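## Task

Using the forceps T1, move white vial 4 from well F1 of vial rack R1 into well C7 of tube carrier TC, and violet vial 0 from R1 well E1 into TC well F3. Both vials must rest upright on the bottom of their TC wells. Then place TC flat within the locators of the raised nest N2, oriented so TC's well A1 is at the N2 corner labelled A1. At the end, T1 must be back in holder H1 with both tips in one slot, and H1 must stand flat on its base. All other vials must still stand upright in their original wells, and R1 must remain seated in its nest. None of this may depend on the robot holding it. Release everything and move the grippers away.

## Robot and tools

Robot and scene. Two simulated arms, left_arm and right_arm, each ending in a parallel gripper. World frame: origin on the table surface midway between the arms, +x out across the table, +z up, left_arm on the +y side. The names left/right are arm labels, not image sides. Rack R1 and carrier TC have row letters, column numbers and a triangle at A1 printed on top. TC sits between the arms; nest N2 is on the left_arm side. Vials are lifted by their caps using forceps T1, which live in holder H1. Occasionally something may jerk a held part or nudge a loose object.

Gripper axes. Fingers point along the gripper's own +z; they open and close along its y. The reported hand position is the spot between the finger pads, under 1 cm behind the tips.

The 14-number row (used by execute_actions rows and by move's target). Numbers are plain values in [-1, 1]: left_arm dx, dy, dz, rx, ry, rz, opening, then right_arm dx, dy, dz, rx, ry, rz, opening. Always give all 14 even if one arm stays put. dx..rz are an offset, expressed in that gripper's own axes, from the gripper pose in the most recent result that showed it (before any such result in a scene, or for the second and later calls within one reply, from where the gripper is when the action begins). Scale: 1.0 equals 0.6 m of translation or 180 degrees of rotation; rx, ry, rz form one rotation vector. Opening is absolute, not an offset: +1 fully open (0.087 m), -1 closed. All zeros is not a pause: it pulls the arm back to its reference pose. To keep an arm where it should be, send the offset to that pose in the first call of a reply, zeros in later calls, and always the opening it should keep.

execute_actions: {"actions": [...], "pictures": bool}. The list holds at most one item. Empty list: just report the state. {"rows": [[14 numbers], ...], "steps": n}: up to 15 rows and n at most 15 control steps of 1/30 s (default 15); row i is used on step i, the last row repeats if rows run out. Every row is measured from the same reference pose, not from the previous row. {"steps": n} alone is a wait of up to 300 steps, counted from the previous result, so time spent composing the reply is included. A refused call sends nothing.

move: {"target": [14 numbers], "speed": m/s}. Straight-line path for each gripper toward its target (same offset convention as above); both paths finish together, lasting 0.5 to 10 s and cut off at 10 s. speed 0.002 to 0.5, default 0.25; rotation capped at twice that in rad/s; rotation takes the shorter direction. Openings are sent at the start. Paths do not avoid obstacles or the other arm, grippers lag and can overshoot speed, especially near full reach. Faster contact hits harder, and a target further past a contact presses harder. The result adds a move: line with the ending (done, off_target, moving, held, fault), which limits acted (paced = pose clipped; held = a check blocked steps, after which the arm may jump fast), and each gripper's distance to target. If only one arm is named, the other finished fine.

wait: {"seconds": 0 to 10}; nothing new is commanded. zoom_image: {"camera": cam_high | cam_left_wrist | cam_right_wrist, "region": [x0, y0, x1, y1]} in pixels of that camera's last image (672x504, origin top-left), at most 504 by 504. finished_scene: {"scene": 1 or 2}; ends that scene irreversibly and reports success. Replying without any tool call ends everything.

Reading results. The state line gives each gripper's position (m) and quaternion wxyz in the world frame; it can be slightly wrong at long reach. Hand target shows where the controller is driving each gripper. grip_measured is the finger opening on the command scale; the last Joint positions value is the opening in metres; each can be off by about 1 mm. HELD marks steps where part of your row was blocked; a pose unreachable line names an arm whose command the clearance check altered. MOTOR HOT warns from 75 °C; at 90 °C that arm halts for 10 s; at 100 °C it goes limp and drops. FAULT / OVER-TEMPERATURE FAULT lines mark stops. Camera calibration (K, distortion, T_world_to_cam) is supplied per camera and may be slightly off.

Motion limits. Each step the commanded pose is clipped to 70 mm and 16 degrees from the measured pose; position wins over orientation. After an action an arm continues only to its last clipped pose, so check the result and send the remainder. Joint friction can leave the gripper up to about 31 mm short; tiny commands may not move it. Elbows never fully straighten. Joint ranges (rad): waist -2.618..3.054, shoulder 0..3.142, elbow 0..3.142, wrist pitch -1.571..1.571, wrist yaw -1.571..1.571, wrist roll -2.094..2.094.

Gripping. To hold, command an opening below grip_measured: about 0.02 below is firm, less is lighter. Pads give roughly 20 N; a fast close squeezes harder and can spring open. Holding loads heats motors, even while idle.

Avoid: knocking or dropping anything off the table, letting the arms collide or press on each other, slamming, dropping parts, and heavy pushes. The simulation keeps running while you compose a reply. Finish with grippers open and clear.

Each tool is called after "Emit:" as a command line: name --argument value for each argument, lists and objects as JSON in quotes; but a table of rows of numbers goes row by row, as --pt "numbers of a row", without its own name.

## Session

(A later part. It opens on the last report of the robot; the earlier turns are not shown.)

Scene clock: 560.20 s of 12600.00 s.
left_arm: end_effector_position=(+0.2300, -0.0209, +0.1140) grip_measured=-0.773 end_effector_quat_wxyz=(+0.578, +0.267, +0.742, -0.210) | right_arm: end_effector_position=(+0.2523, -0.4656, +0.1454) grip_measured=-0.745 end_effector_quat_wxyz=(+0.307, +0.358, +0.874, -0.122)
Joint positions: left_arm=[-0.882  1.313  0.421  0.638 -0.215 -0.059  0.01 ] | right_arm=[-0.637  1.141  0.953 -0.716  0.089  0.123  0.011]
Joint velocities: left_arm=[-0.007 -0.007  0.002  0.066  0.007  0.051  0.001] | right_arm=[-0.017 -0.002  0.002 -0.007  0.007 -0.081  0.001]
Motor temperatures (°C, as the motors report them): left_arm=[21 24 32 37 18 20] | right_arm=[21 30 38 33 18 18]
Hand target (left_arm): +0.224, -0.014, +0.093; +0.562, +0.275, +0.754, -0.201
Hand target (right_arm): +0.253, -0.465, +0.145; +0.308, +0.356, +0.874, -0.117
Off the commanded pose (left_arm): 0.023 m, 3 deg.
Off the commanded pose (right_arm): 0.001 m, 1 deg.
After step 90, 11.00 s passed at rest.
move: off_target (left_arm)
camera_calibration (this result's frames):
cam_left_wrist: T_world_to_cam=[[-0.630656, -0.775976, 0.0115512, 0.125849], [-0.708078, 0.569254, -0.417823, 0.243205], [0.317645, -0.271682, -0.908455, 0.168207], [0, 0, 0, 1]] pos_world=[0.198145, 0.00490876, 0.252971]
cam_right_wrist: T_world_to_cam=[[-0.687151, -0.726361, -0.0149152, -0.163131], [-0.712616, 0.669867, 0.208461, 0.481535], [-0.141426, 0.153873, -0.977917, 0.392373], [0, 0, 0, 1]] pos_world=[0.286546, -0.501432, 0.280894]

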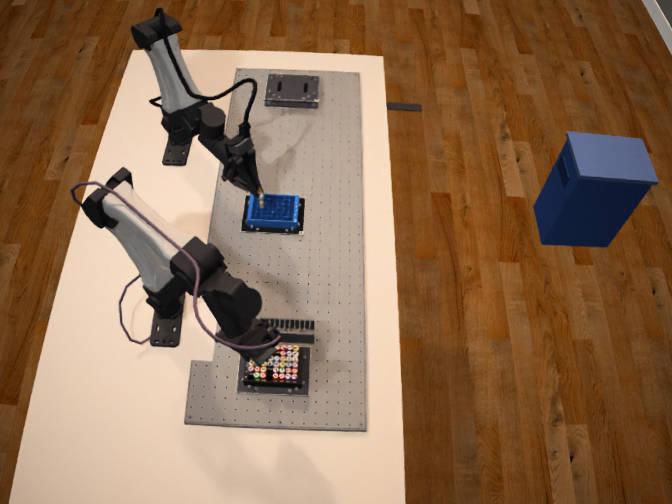

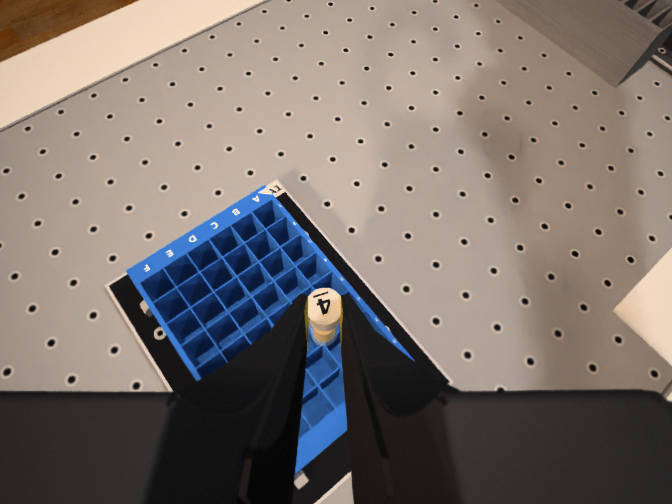

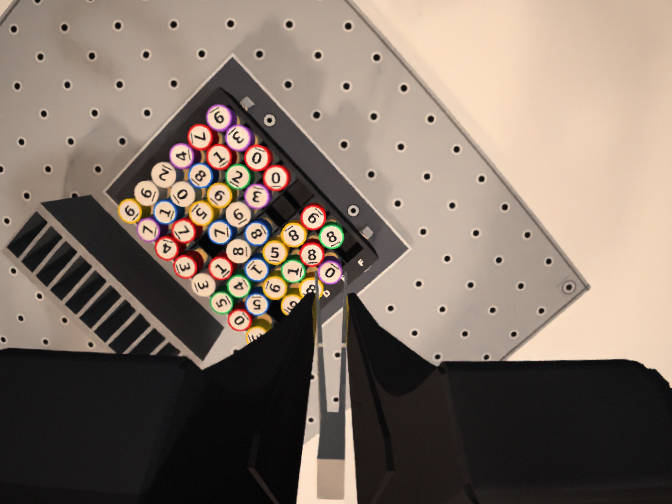

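Emit:
move --target '[0.027,0,-0.006,0,0.0215,0,-0.79,0.022,0,0.024,0,0,0,-0.745]' --speed 0.02

Emit:
zoom_image --camera "cam_left_wrist" --region '[200,180,480,440]'

Emit:
zoom_image --camera "cam_right_wrist" --region '[270,220,390,320]'

Scene clock: 580.63 s of 12600.00 s.
left_arm: end_effector_position=(+0.2266, -0.0171, +0.1032) grip_measured=-0.773 end_effector_quat_wxyz=(+0.561, +0.271, +0.756, -0.202) | right_arm: end_effector_position=(+0.2527, -0.4658, +0.1309) grip_measured=-0.745 end_effector_quat_wxyz=(+0.307, +0.357, +0.874, -0.122)
Joint positions: left_arm=[-0.882  1.313  0.421  0.59  -0.215 -0.068  0.01 ] | right_arm=[-0.637  1.141  0.896 -0.658  0.089  0.123  0.011]
Joint velocities: left_arm=[-0.012  0.002 -0.002  0.007 -0.066 -0.081  0.001] | right_arm=[-0.007  0.002  0.007  0.022 -0.007  0.007  0.   ]
Motor temperatures (°C, as the motors report them): left_arm=[21 23 31 38 18 20] | right_arm=[21 30 38 33 18 18]
Hand target (left_arm): +0.224, -0.016, +0.099; +0.552, +0.274, +0.761, -0.201
Hand target (right_arm): +0.251, -0.465, +0.126; +0.306, +0.358, +0.874, -0.122
Off the commanded pose (left_arm): 0.005 m, 1 deg.
Off the commanded pose (right_arm): 0.005 m, 0 deg.
After step 90, 15.50 s passed at rest.
move: done
camera_calibration (this result's frames):
cam_left_wrist: T_world_to_cam=[[-0.628393, -0.777842, 0.00918476, 0.126485], [-0.723321, 0.579921, -0.374831, 0.233325], [0.286232, -0.242184, -0.927048, 0.170019], [0, 0, 0, 1]] pos_world=[0.199586, 0.00425058, 0.243911]
cam_right_wrist: T_world_to_cam=[[-0.686972, -0.726523, -0.0152632, -0.163297], [-0.712875, 0.669695, 0.208129, 0.484992], [-0.140989, 0.15386, -0.977982, 0.37819], [0, 0, 0, 1]] pos_world=[0.286879, -0.501624, 0.26643]

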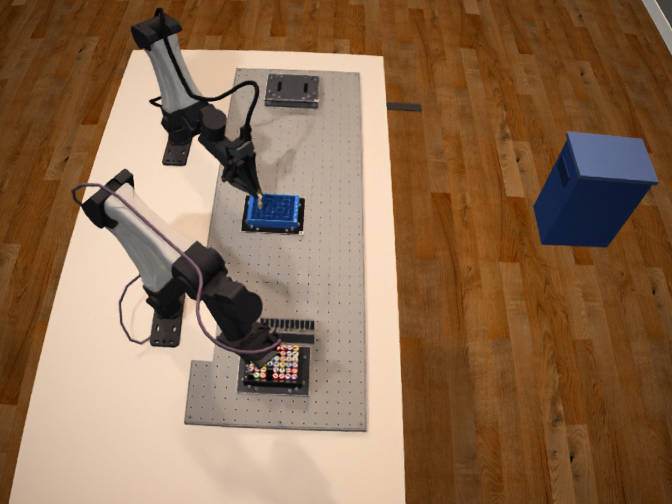

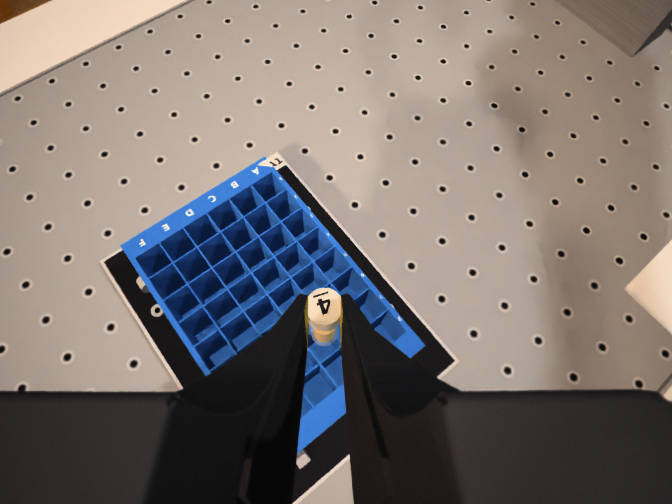

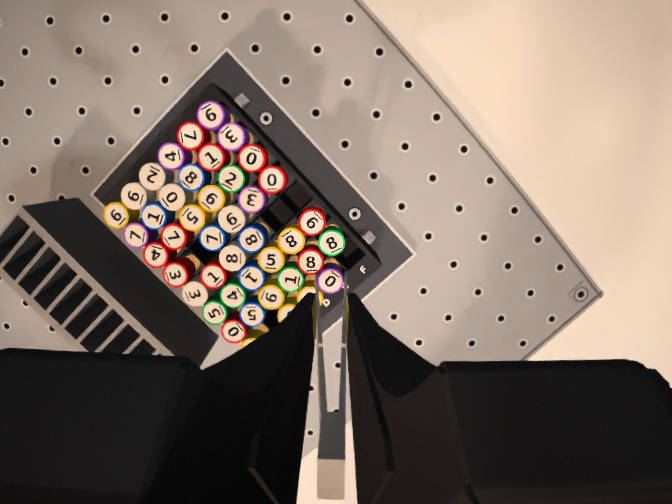

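Region (200, 180, 480, 440) of cam_left_wrist's 672x504 image, scaled by 1.800, with more detail than that image has; it fills the top 468 rows of this view, and the rest is white.

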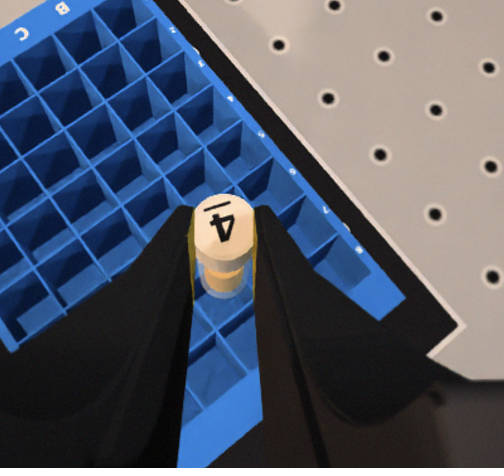

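Region (270, 220, 390, 320) of cam_right_wrist's 672x504 image, scaled by 4.200, with more detail than that image has.

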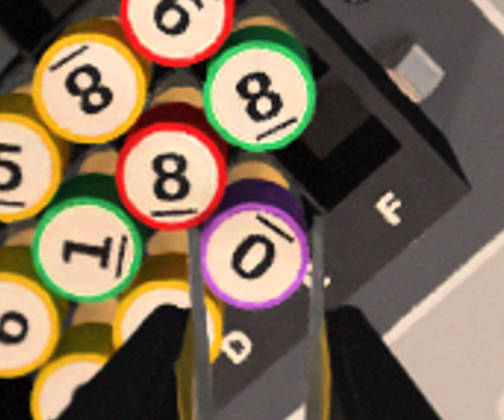

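Emit:
move --target '[0.027,0,0.0085,0,0.0145,0,-0.79,0.007,0,-0.002,0,0.006,0,-0.745]' --speed 0.015

Emit:
zoom_image --camera "cam_left_wrist" --region '[200,180,480,440]'

Emit:
zoom_image --camera "cam_high" --region '[230,170,320,240]'

Scene clock: 589.87 s of 12600.00 s.
left_arm: end_effector_position=(+0.2269, -0.0176, +0.0958) grip_measured=-0.773 end_effector_quat_wxyz=(+0.554, +0.273, +0.760, -0.199) | right_arm: end_effector_position=(+0.2520, -0.4653, +0.1304) grip_measured=-0.745 end_effector_quat_wxyz=(+0.305, +0.358, +0.874, -0.121)
Joint positions: left_arm=[-0.882  1.339  0.421  0.599 -0.215 -0.07   0.01 ] | right_arm=[-0.637  1.141  0.896 -0.662  0.089  0.123  0.011]
Joint velocities: left_arm=[-0.012  0.002 -0.002  0.066  0.022 -0.022  0.   ] | right_arm=[-0.002  0.002  0.002 -0.051 -0.066  0.037 -0.   ]
Motor temperatures (°C, as the motors report them): left_arm=[21 24 31 37 18 20] | right_arm=[21 30 38 33 18 18]
Hand target (left_arm): +0.226, -0.017, +0.086; +0.543, +0.276, +0.768, -0.196
Hand target (right_arm): +0.250, -0.463, +0.129; +0.298, +0.359, +0.877, -0.118
Off the commanded pose (left_arm): 0.010 m, 2 deg.
Off the commanded pose (right_arm): 0.003 m, 1 deg.
After step 90, 4.53 s passed at rest.
move: done
camera_calibration (this result's frames):
cam_left_wrist: T_world_to_cam=[[-0.627948, -0.778228, 0.00652646, 0.126496], [-0.727847, 0.584286, -0.358955, 0.23068], [0.275535, -0.230155, -0.933332, 0.166198], [0, 0, 0, 1]] pos_world=[0.201539, 0.00191061, 0.237096]
cam_right_wrist: T_world_to_cam=[[-0.687019, -0.72649, -0.0147519, -0.163457], [-0.712225, 0.669227, 0.211827, 0.483405], [-0.144018, 0.156036, -0.977196, 0.379237], [0, 0, 0, 1]] pos_world=[0.286612, -0.501433, 0.26578]

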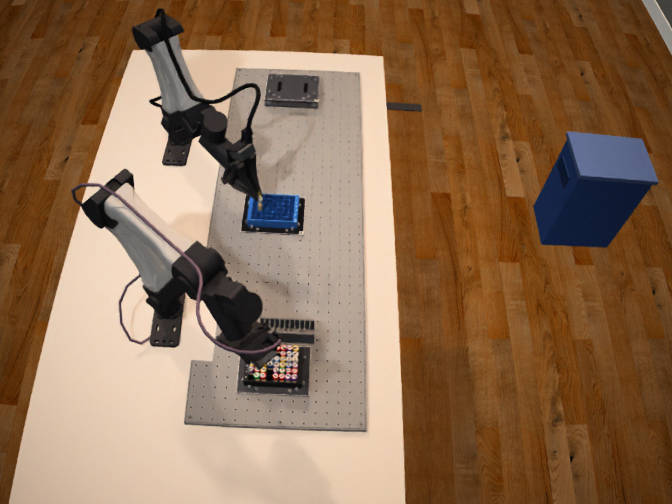

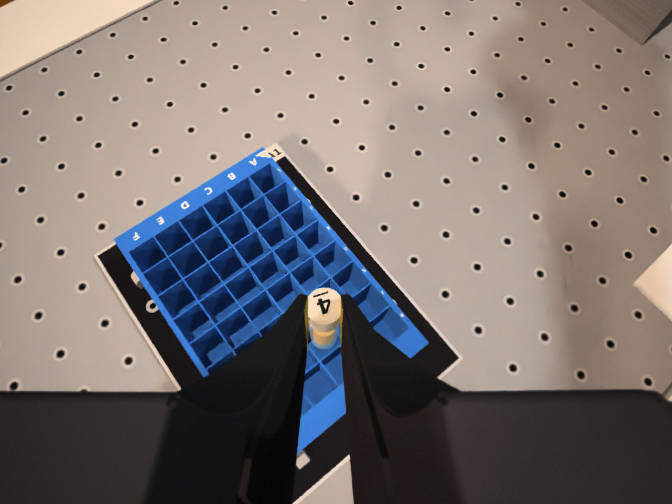

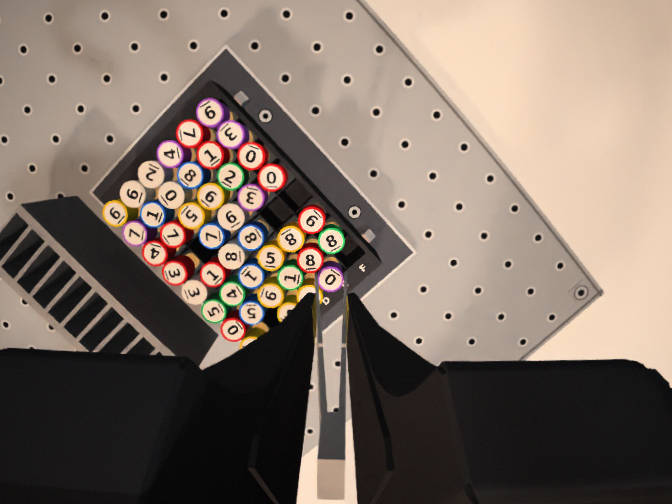

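Region (200, 180, 480, 440) of cam_left_wrist's 672x504 image, scaled by 1.800, with more detail than that image has; it fills the top 468 rows of this view, and the rest is white.

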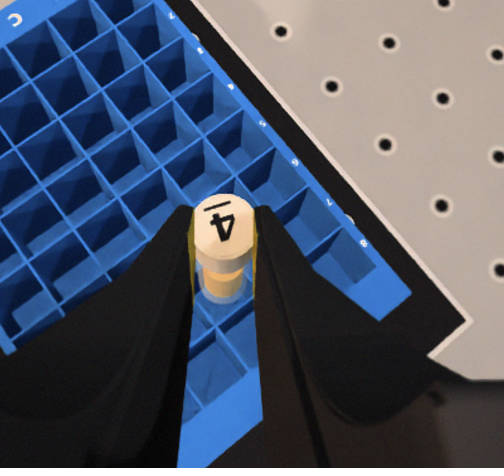

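Region (230, 170, 320, 240) of cam_high's 672x504 image, scaled by 5.600, with more detail than that image has.

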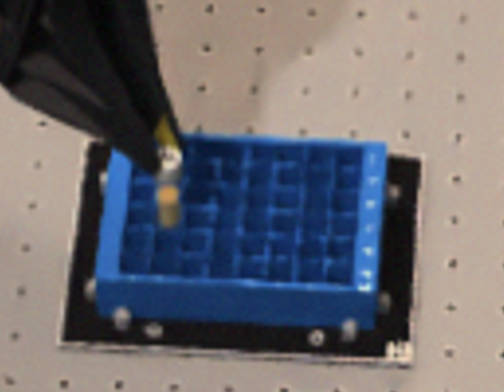

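Emit:
move --target '[0.027,0,0.006,0,0.0165,0,-0.79,0,0,0,0,0,0,-0.8]' --speed 0.015

Emit:
zoom_image --camera "cam_high" --region '[230,170,320,240]'

Scene clock: 597.63 s of 12600.00 s.
left_arm: end_effector_position=(+0.2276, -0.0185, +0.0953) grip_measured=-0.773 end_effector_quat_wxyz=(+0.555, +0.272, +0.760, -0.200) | right_arm: end_effector_position=(+0.2519, -0.4652, +0.1304) grip_measured=-0.795 end_effector_quat_wxyz=(+0.305, +0.358, +0.874, -0.121)
Joint positions: left_arm=[-0.882  1.347  0.421  0.609 -0.215 -0.071  0.01 ] | right_arm=[-0.637  1.141  0.896 -0.662  0.089  0.123  0.009]
Joint velocities: left_arm=[ 0.002 -0.007  0.007 -0.081  0.022  0.051 -0.001] | right_arm=[-0.007  0.002  0.002 -0.007 -0.022  0.081  0.001]
Motor temperatures (°C, as the motors report them): left_arm=[21 24 31 37 18 20] | right_arm=[21 30 38 33 18 18]
Hand target (left_arm): +0.225, -0.016, +0.080; +0.535, +0.279, +0.774, -0.192
Hand target (right_arm): +0.252, -0.465, +0.130; +0.305, +0.358, +0.874, -0.121
Off the commanded pose (left_arm): 0.016 m, 3 deg.
Off the commanded pose (right_arm): 0.000 m, 0 deg.
After step 90, 2.80 s passed at rest.
move: off_target (left_arm)
camera_calibration (this result's frames):
cam_left_wrist: T_world_to_cam=[[-0.627683, -0.778425, 0.00824368, 0.125966], [-0.727715, 0.582966, -0.361361, 0.23167], [0.276486, -0.232819, -0.93239, 0.164989], [0, 0, 0, 1]] pos_world=[0.202039, 0.00141192, 0.236512]
cam_right_wrist: T_world_to_cam=[[-0.687023, -0.726487, -0.0147008, -0.163473], [-0.712159, 0.66918, 0.212196, 0.483246], [-0.14432, 0.156253, -0.977116, 0.379342], [0, 0, 0, 1]] pos_world=[0.286585, -0.501413, 0.265715]

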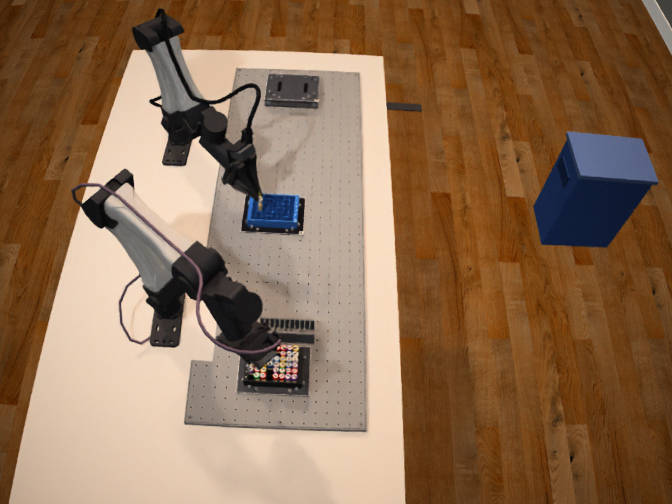

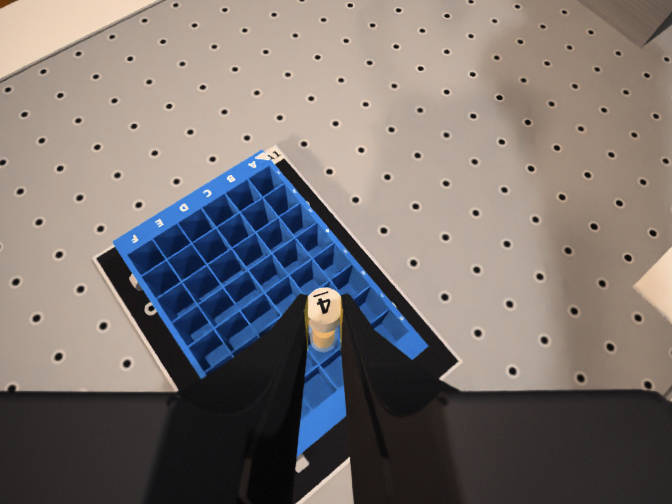

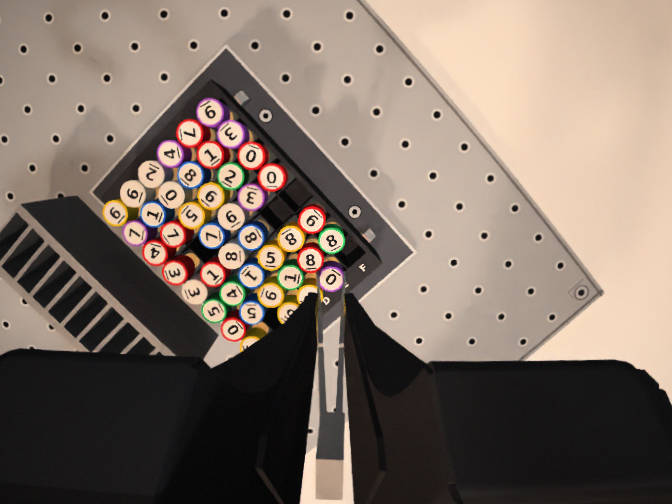

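Region (230, 170, 320, 240) of cam_high's 672x504 image, scaled by 5.600, with more detail than that image has.

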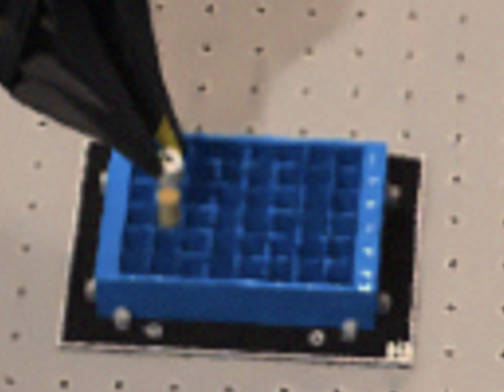

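Emit:
move --target '[-0.022,0,-0.007,0,-0.012,0,-0.79,-0.065,0,-0.08,0,0,0,-0.803]' --speed 0.03

Emit:
move --target '[0.013,0,-0.003,0,0.0105,0,-0.79,0,0,0,0,0,0,-0.803]' --speed 0.015

Emit:
zoom_image --camera "cam_left_wrist" --region '[260,260,400,400]'

Scene clock: 607.93 s of 12600.00 s.
left_arm: end_effector_position=(+0.2281, -0.0189, +0.1048) grip_measured=-0.773 end_effector_quat_wxyz=(+0.565, +0.269, +0.753, -0.205) | right_arm: end_effector_position=(+0.2533, -0.4662, +0.1916) grip_measured=-0.796 end_effector_quat_wxyz=(+0.313, +0.357, +0.872, -0.123)
Joint positions: left_arm=[-0.882  1.322  0.421  0.612 -0.216 -0.069  0.01 ] | right_arm=[-0.637  1.159  1.142 -0.874  0.089  0.123  0.009]
Joint velocities: left_arm=[-0.007  0.002  0.002 -0.007  0.022  0.007  0.   ] | right_arm=[-0.007 -0.002  0.007 -0.066 -0.022  0.022  0.001]
Motor temperatures (°C, as the motors report them): left_arm=[21 24 32 37 18 20] | right_arm=[21 29 39 33 18 18]
Hand target (left_arm): +0.228, -0.018, +0.109; +0.570, +0.268, +0.749, -0.205
Hand target (right_arm): +0.254, -0.466, +0.192; +0.305, +0.358, +0.874, -0.121
Off the commanded pose (left_arm): 0.004 m, 1 deg.
Off the commanded pose (right_arm): 0.001 m, 1 deg.
After step 90, 4.97 s passed at rest.
move: done
camera_calibration (this result's frames):
cam_left_wrist: T_world_to_cam=[[-0.628106, -0.778029, 0.0123931, 0.12557], [-0.720732, 0.575699, -0.386155, 0.236541], [0.293305, -0.251478, -0.922351, 0.168358], [0, 0, 0, 1]] pos_world=[0.199974, 0.00385861, 0.245071]
cam_right_wrist: T_world_to_cam=[[-0.686802, -0.726645, -0.0169999, -0.16203], [-0.715001, 0.671222, 0.195535, 0.476787], [-0.130674, 0.146449, -0.980549, 0.432195], [0, 0, 0, 1]] pos_world=[0.286097, -0.501063, 0.327806]

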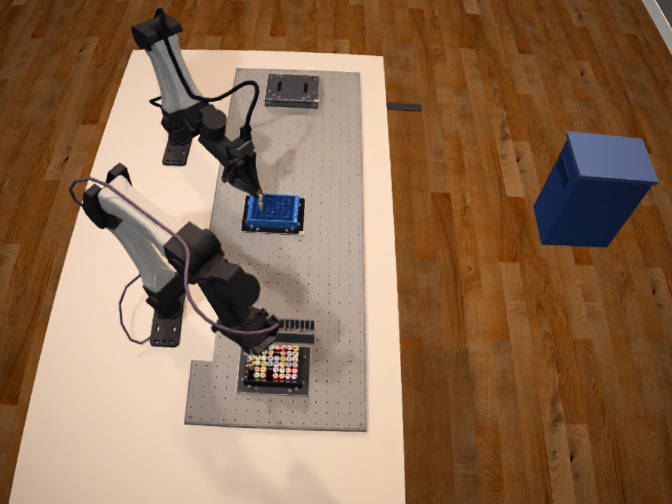

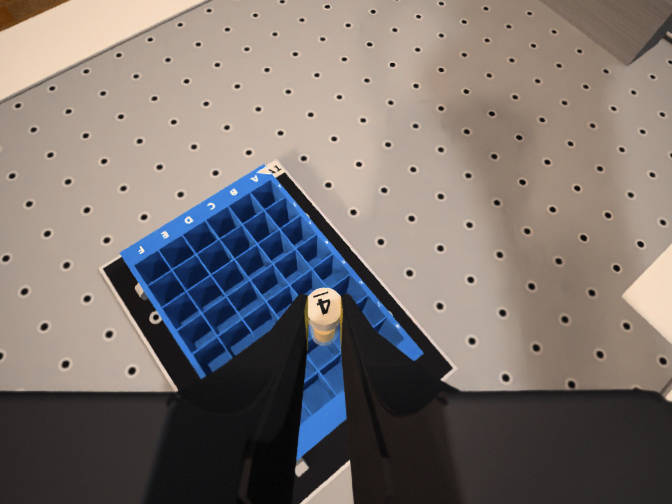

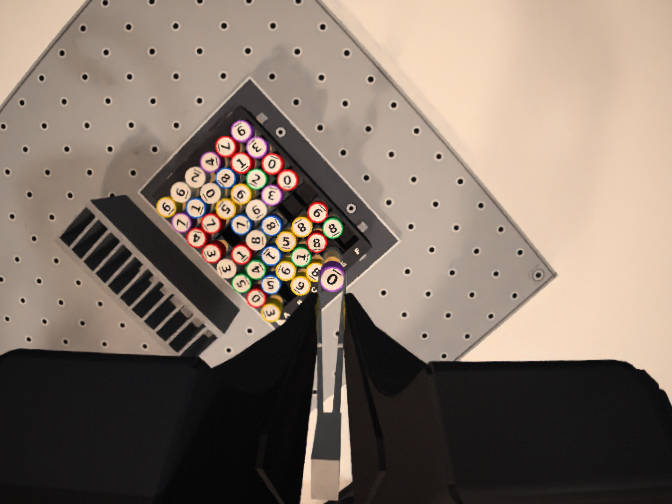

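Scene clock: 609.27 s of 12600.00 s.
left_arm: end_effector_position=(+0.2272, -0.0179, +0.1021) grip_measured=-0.773 end_effector_quat_wxyz=(+0.561, +0.270, +0.756, -0.203) | right_arm: end_effector_position=(+0.2533, -0.4662, +0.1916) grip_measured=-0.796 end_effector_quat_wxyz=(+0.313, +0.357, +0.872, -0.123)
Joint positions: left_arm=[-0.882  1.322  0.421  0.6   -0.216 -0.071  0.01 ] | right_arm=[-0.637  1.159  1.142 -0.874  0.089  0.123  0.009]
Joint velocities: left_arm=[-0.022  0.007 -0.002 -0.051  0.095  0.022  0.001] | right_arm=[ 0.007  0.002  0.007 -0.022 -0.022  0.051 -0.001]
Motor temperatures (°C, as the motors report them): left_arm=[21 24 32 37 18 20] | right_arm=[21 29 39 33 18 18]
Hand target (left_arm): +0.225, -0.017, +0.098; +0.553, +0.272, +0.762, -0.201
Hand target (right_arm): +0.253, -0.466, +0.192; +0.313, +0.357, +0.872, -0.123
Off the commanded pose (left_arm): 0.005 m, 1 deg.
Off the commanded pose (right_arm): 0.000 m, 0 deg.
move: done
camera_calibration (this result's frames):
cam_left_wrist: T_world_to_cam=[[-0.627583, -0.778467, 0.0113549, 0.125822], [-0.724318, 0.578457, -0.375167, 0.234014], [0.285487, -0.243673, -0.926888, 0.168735], [0, 0, 0, 1]] pos_world=[0.200292, 0.00369698, 0.242764]
cam_right_wrist: T_world_to_cam=[[-0.686802, -0.726645, -0.0169999, -0.16203], [-0.715001, 0.671222, 0.195535, 0.476787], [-0.130674, 0.146449, -0.980549, 0.432195], [0, 0, 0, 1]] pos_world=[0.286097, -0.501063, 0.327806]

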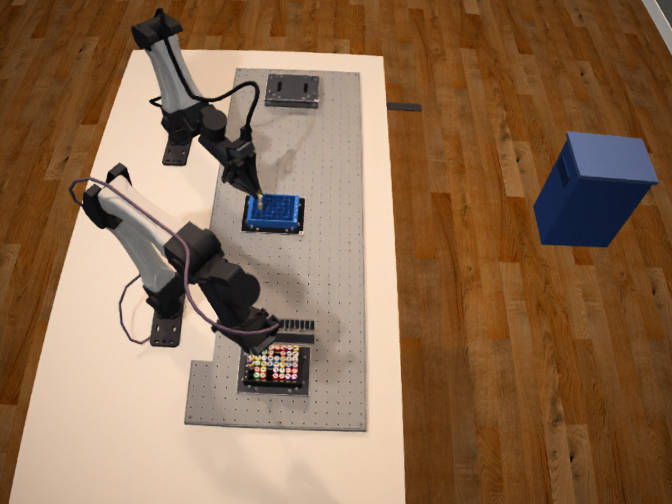

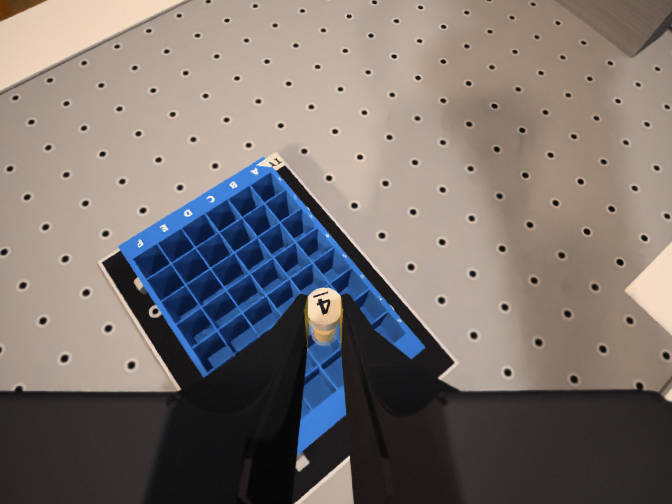

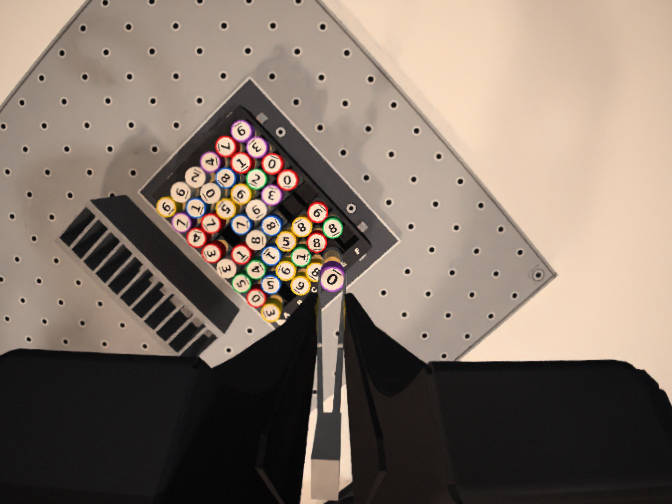

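Region (260, 260, 400, 400) of cam_left_wrist's 672x504 image, scaled by 3.600, with more detail than that image has.

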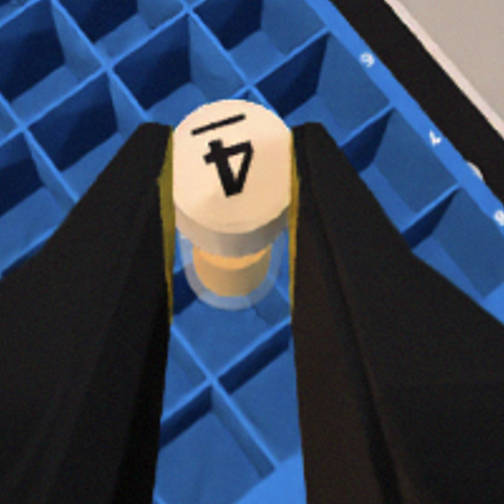

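Emit:
move --target '[-0.02,0,-0.0065,0,-0.011,0,-0.79,0,0,0,0,0,0,-0.803]' --speed 0.03

Emit:
move --target '[0.021,0.002,-0.0047,-0.003,0.0168,0,-0.79,0,0,0,0,0,0,-0.803]' --speed 0.015

Emit:
zoom_image --camera "cam_left_wrist" --region '[260,260,400,400]'

Scene clock: 631.77 s of 12600.00 s.
left_arm: end_effector_position=(+0.2273, -0.0178, +0.1096) grip_measured=-0.773 end_effector_quat_wxyz=(+0.568, +0.267, +0.751, -0.207) | right_arm: end_effector_position=(+0.2533, -0.4662, +0.1916) grip_measured=-0.796 end_effector_quat_wxyz=(+0.313, +0.357, +0.872, -0.123)
Joint positions: left_arm=[-0.882  1.3    0.421  0.599 -0.216 -0.069  0.01 ] | right_arm=[-0.637  1.159  1.142 -0.874  0.089  0.123  0.009]
Joint velocities: left_arm=[ 0.012 -0.007  0.007 -0.007 -0.125 -0.007 -0.   ] | right_arm=[-0.002 -0.012  0.002 -0.037 -0.007  0.022 -0.002]
Motor temperatures (°C, as the motors report them): left_arm=[21 24 32 37 18 20] | right_arm=[21 29 39 33 18 18]
Hand target (left_arm): +0.227, -0.018, +0.114; +0.573, +0.266, +0.747, -0.207
Hand target (right_arm): +0.253, -0.466, +0.192; +0.313, +0.357, +0.872, -0.123
Off the commanded pose (left_arm): 0.005 m, 1 deg.
Off the commanded pose (right_arm): 0.000 m, 0 deg.
After step 90, 18.67 s passed at rest.
move: done
camera_calibration (this result's frames):
cam_left_wrist: T_world_to_cam=[[-0.628091, -0.778001, 0.0147281, 0.125544], [-0.718891, 0.572918, -0.393651, 0.23756], [0.297823, -0.257836, -0.919142, 0.171772], [0, 0, 0, 1]] pos_world=[0.198476, 0.00586002, 0.249549]
cam_right_wrist: T_world_to_cam=[[-0.686802, -0.726645, -0.0169999, -0.16203], [-0.715001, 0.671222, 0.195535, 0.476787], [-0.130674, 0.146449, -0.980549, 0.432195], [0, 0, 0, 1]] pos_world=[0.286097, -0.501063, 0.327806]

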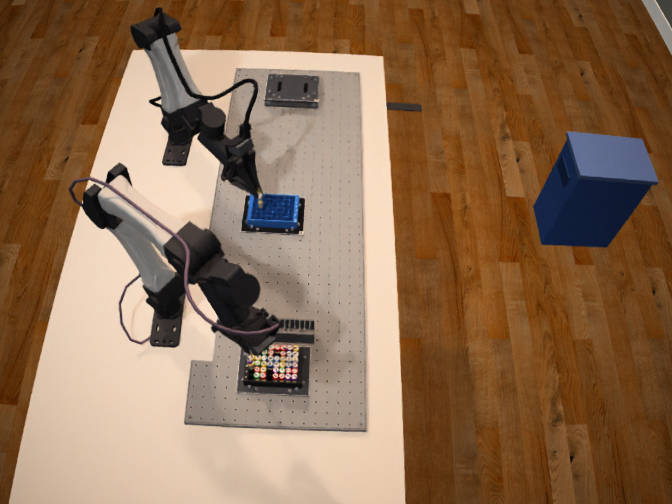

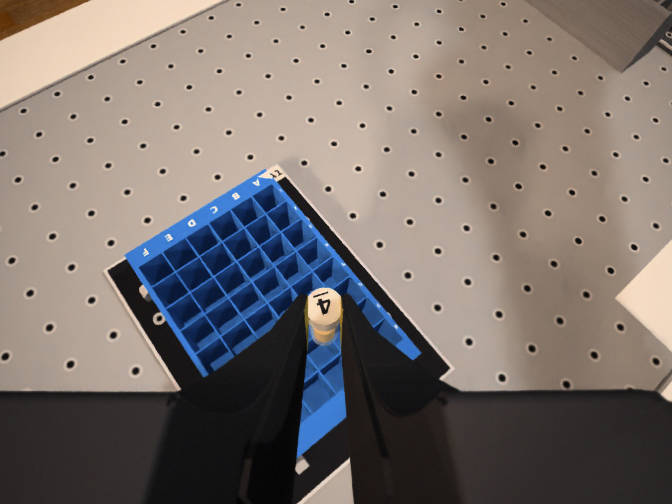

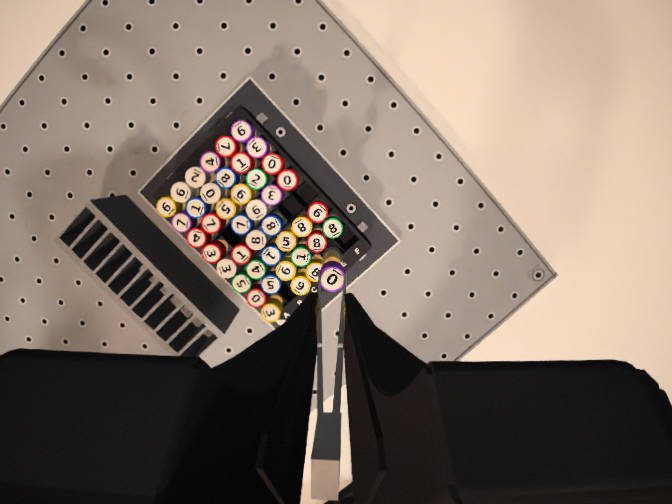

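Scene clock: 633.77 s of 12600.00 s.
left_arm: end_effector_position=(+0.2247, -0.0150, +0.1019) grip_measured=-0.773 end_effector_quat_wxyz=(+0.555, +0.270, +0.760, -0.201) | right_arm: end_effector_position=(+0.2533, -0.4662, +0.1916) grip_measured=-0.796 end_effector_quat_wxyz=(+0.313, +0.357, +0.872, -0.123)
Joint positions: left_arm=[-0.882  1.3    0.421  0.564 -0.216 -0.076  0.01 ] | right_arm=[-0.637  1.159  1.142 -0.874  0.089  0.123  0.009]
Joint velocities: left_arm=[ 0.002 -0.007 -0.007 -0.022  0.037  0.007 -0.001] | right_arm=[ 0.007  0.002 -0.027 -0.007  0.051 -0.051  0.001]
Motor temperatures (°C, as the motors report them): left_arm=[21 24 32 38 18 20] | right_arm=[21 29 39 33 18 18]
Hand target (left_arm): +0.223, -0.013, +0.098; +0.549, +0.271, +0.766, -0.196
Hand target (right_arm): +0.253, -0.466, +0.192; +0.313, +0.357, +0.872, -0.123
Off the commanded pose (left_arm): 0.004 m, 1 deg.
Off the commanded pose (right_arm): 0.000 m, 0 deg.
move: done
camera_calibration (this result's frames):
cam_left_wrist: T_world_to_cam=[[-0.62621, -0.779543, 0.0132145, 0.12598], [-0.729517, 0.579875, -0.362697, 0.230455], [0.275075, -0.236765, -0.931813, 0.172931], [0, 0, 0, 1]] pos_world=[0.199441, 0.00551546, 0.24306]
cam_right_wrist: T_world_to_cam=[[-0.686802, -0.726645, -0.0169999, -0.16203], [-0.715001, 0.671222, 0.195535, 0.476787], [-0.130674, 0.146449, -0.980549, 0.432195], [0, 0, 0, 1]] pos_world=[0.286097, -0.501063, 0.327806]

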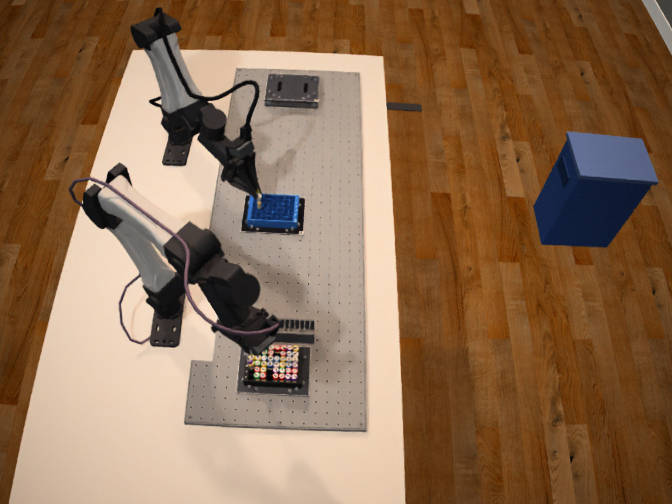

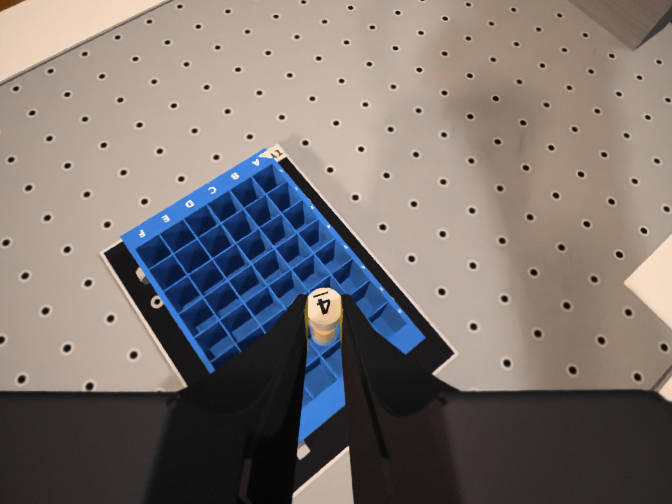

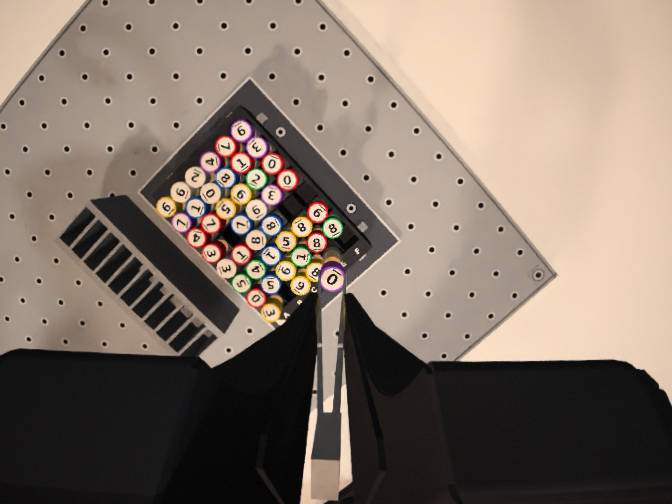

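Region (260, 260, 400, 400) of cam_left_wrist's 672x504 image, scaled by 3.600, with more detail than that image has.

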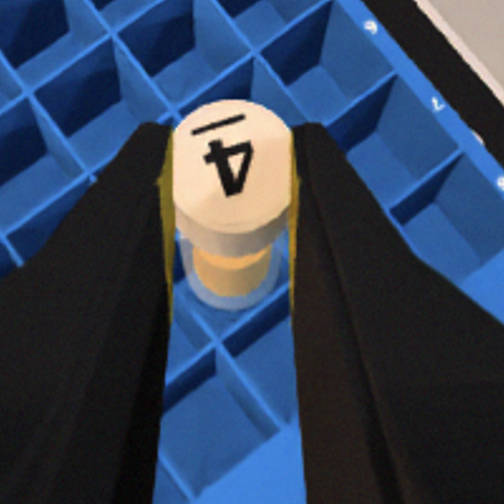

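Emit:
move --target '[0.024,0.002,0.012,-0.003,0.0105,0,-0.79,0,0,0,0,0,0,-0.803]' --speed 0.012

Emit:
zoom_image --camera "cam_left_wrist" --region '[260,260,400,400]'

Scene clock: 642.00 s of 12600.00 s.
left_arm: end_effector_position=(+0.2267, -0.0171, +0.0952) grip_measured=-0.773 end_effector_quat_wxyz=(+0.553, +0.271, +0.762, -0.199) | right_arm: end_effector_position=(+0.2533, -0.4662, +0.1916) grip_measured=-0.796 end_effector_quat_wxyz=(+0.313, +0.357, +0.872, -0.123)
Joint positions: left_arm=[-0.882  1.338  0.421  0.594 -0.218 -0.076  0.01 ] | right_arm=[-0.637  1.159  1.142 -0.874  0.089  0.123  0.009]
Joint velocities: left_arm=[ 0.002 -0.012 -0.007  0.095 -0.007  0.022  0.   ] | right_arm=[ 0.012 -0.027 -0.022  0.022  0.007  0.022  0.   ]
Motor temperatures (°C, as the motors report them): left_arm=[21 24 32 38 18 20] | right_arm=[21 29 39 33 18 18]
Hand target (left_arm): +0.227, -0.016, +0.086; +0.544, +0.271, +0.770, -0.193
Hand target (right_arm): +0.253, -0.466, +0.192; +0.313, +0.357, +0.872, -0.123
Off the commanded pose (left_arm): 0.009 m, 2 deg.
Off the commanded pose (right_arm): 0.000 m, 0 deg.
After step 90, 3.63 s passed at rest.
move: done
camera_calibration (this result's frames):
cam_left_wrist: T_world_to_cam=[[-0.624652, -0.780824, 0.0111832, 0.125515], [-0.732218, 0.58067, -0.355919, 0.230663], [0.271416, -0.230514, -0.93445, 0.166869], [0, 0, 0, 1]] pos_world=[0.202008, 0.00253212, 0.236625]
cam_right_wrist: T_world_to_cam=[[-0.686802, -0.726645, -0.0169999, -0.16203], [-0.715001, 0.671222, 0.195535, 0.476787], [-0.130674, 0.146449, -0.980549, 0.432195], [0, 0, 0, 1]] pos_world=[0.286097, -0.501063, 0.327806]

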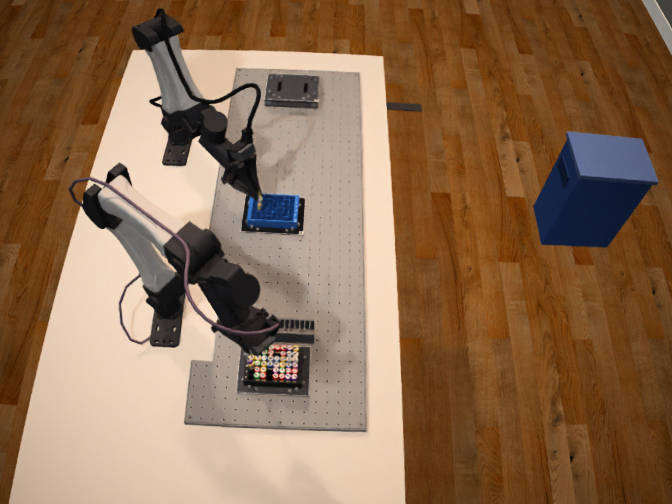

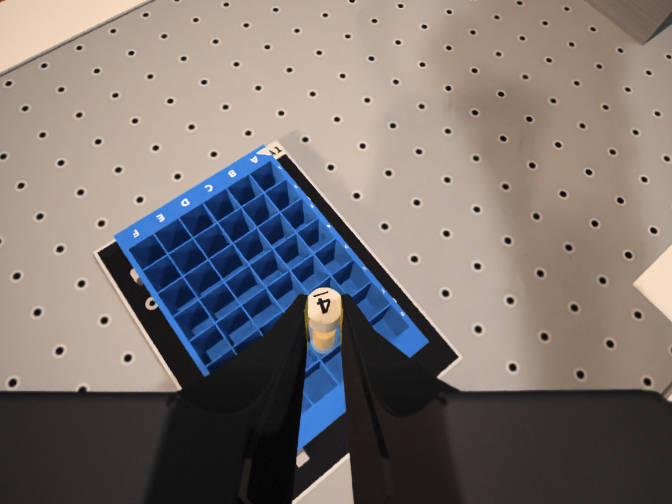

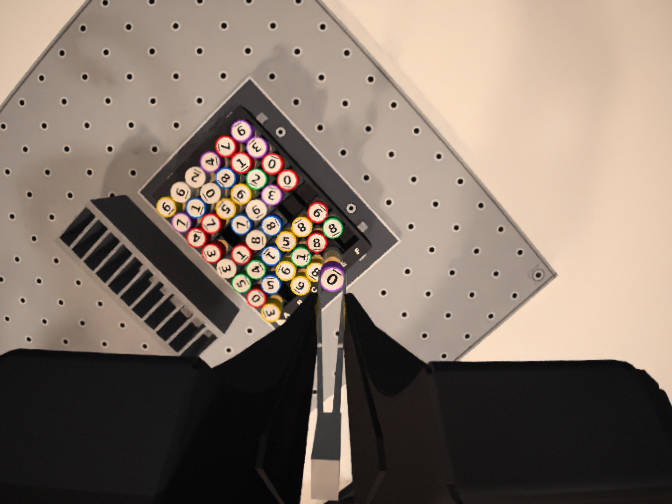

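Region (260, 260, 400, 400) of cam_left_wrist's 672x504 image, scaled by 3.600, with more detail than that image has.

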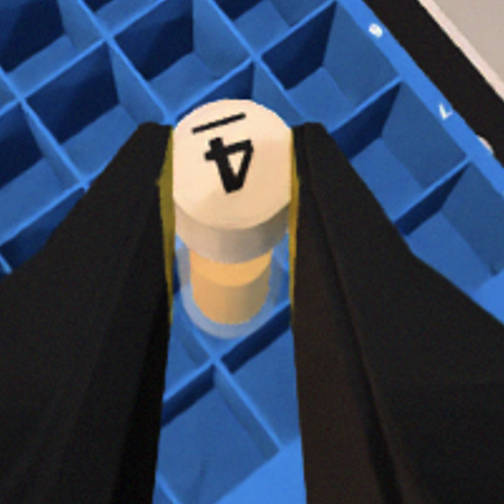

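Emit:
move --target '[0.012,0.003,0.002,-0.006,0.008,0.015,-0.79,0,0,0,0,0,0,-0.803]' --speed 0.012

Emit:
zoom_image --camera "cam_left_wrist" --region '[260,260,400,400]'

Scene clock: 649.60 s of 12600.00 s.
left_arm: end_effector_position=(+0.2275, -0.0160, +0.0955) grip_measured=-0.773 end_effector_quat_wxyz=(+0.557, +0.280, +0.759, -0.189) | right_arm: end_effector_position=(+0.2533, -0.4662, +0.1916) grip_measured=-0.796 end_effector_quat_wxyz=(+0.313, +0.357, +0.872, -0.123)
Joint positions: left_arm=[-0.886  1.338  0.421  0.595 -0.228 -0.049  0.01 ] | right_arm=[-0.637  1.159  1.142 -0.874  0.089  0.123  0.009]
Joint velocities: left_arm=[ 0.007  0.002 -0.012 -0.007  0.051 -0.066  0.   ] | right_arm=[-0.007 -0.007 -0.007  0.022  0.007  0.022 -0.   ]
Motor temperatures (°C, as the motors report them): left_arm=[21 24 32 38 18 20] | right_arm=[21 29 39 33 18 18]
Hand target (left_arm): +0.227, -0.015, +0.088; +0.551, +0.286, +0.764, -0.176
Hand target (right_arm): +0.253, -0.466, +0.192; +0.313, +0.357, +0.872, -0.123
Off the commanded pose (left_arm): 0.008 m, 2 deg.
Off the commanded pose (right_arm): 0.000 m, 0 deg.
After step 90, 2.03 s passed at rest.
move: done
camera_calibration (this result's frames):
cam_left_wrist: T_world_to_cam=[[-0.62676, -0.779012, -0.0176505, 0.130126], [-0.723782, 0.590416, -0.357139, 0.22901], [0.288637, -0.211066, -0.933884, 0.163455], [0, 0, 0, 1]] pos_world=[0.200132, 0.00065824, 0.236734]
cam_right_wrist: T_world_to_cam=[[-0.686802, -0.726645, -0.0169999, -0.16203], [-0.715001, 0.671222, 0.195535, 0.476787], [-0.130674, 0.146449, -0.980549, 0.432195], [0, 0, 0, 1]] pos_world=[0.286097, -0.501063, 0.327806]

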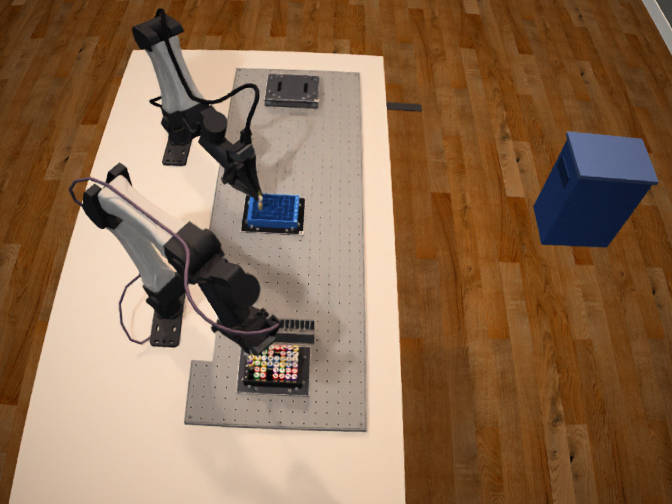

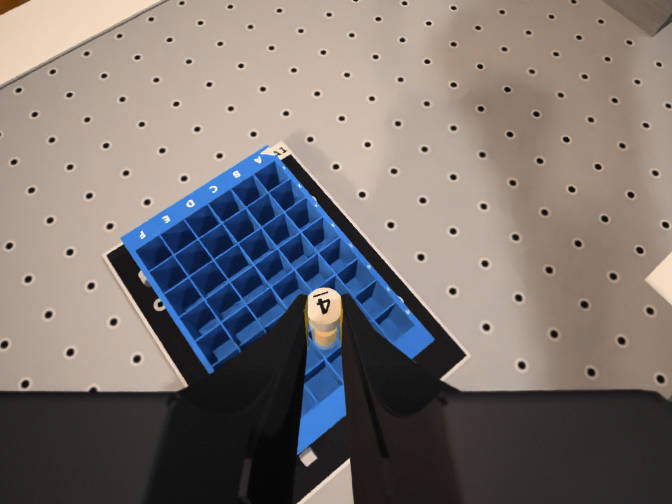

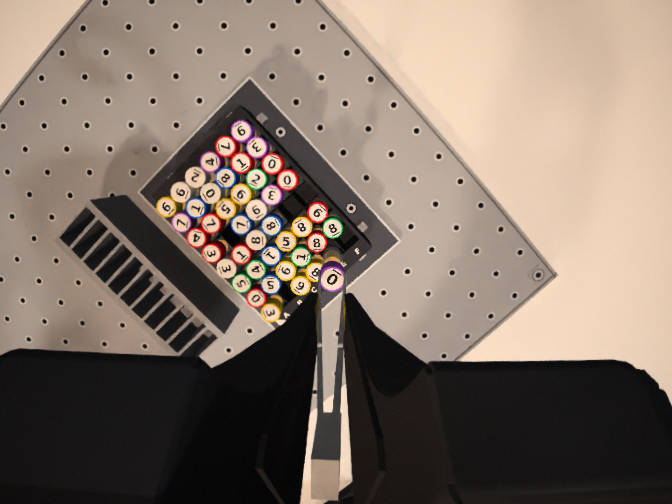

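Region (260, 260, 400, 400) of cam_left_wrist's 672x504 image, scaled by 3.600, with more detail than that image has.

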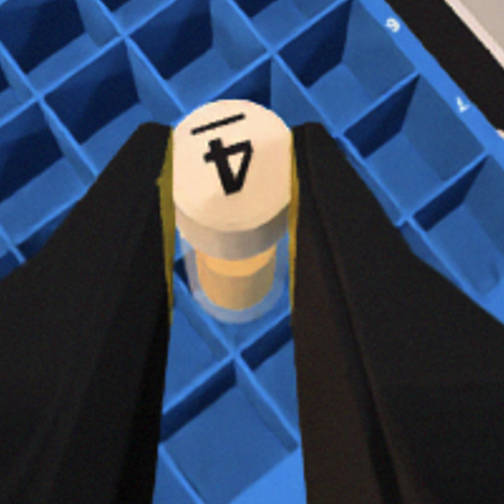

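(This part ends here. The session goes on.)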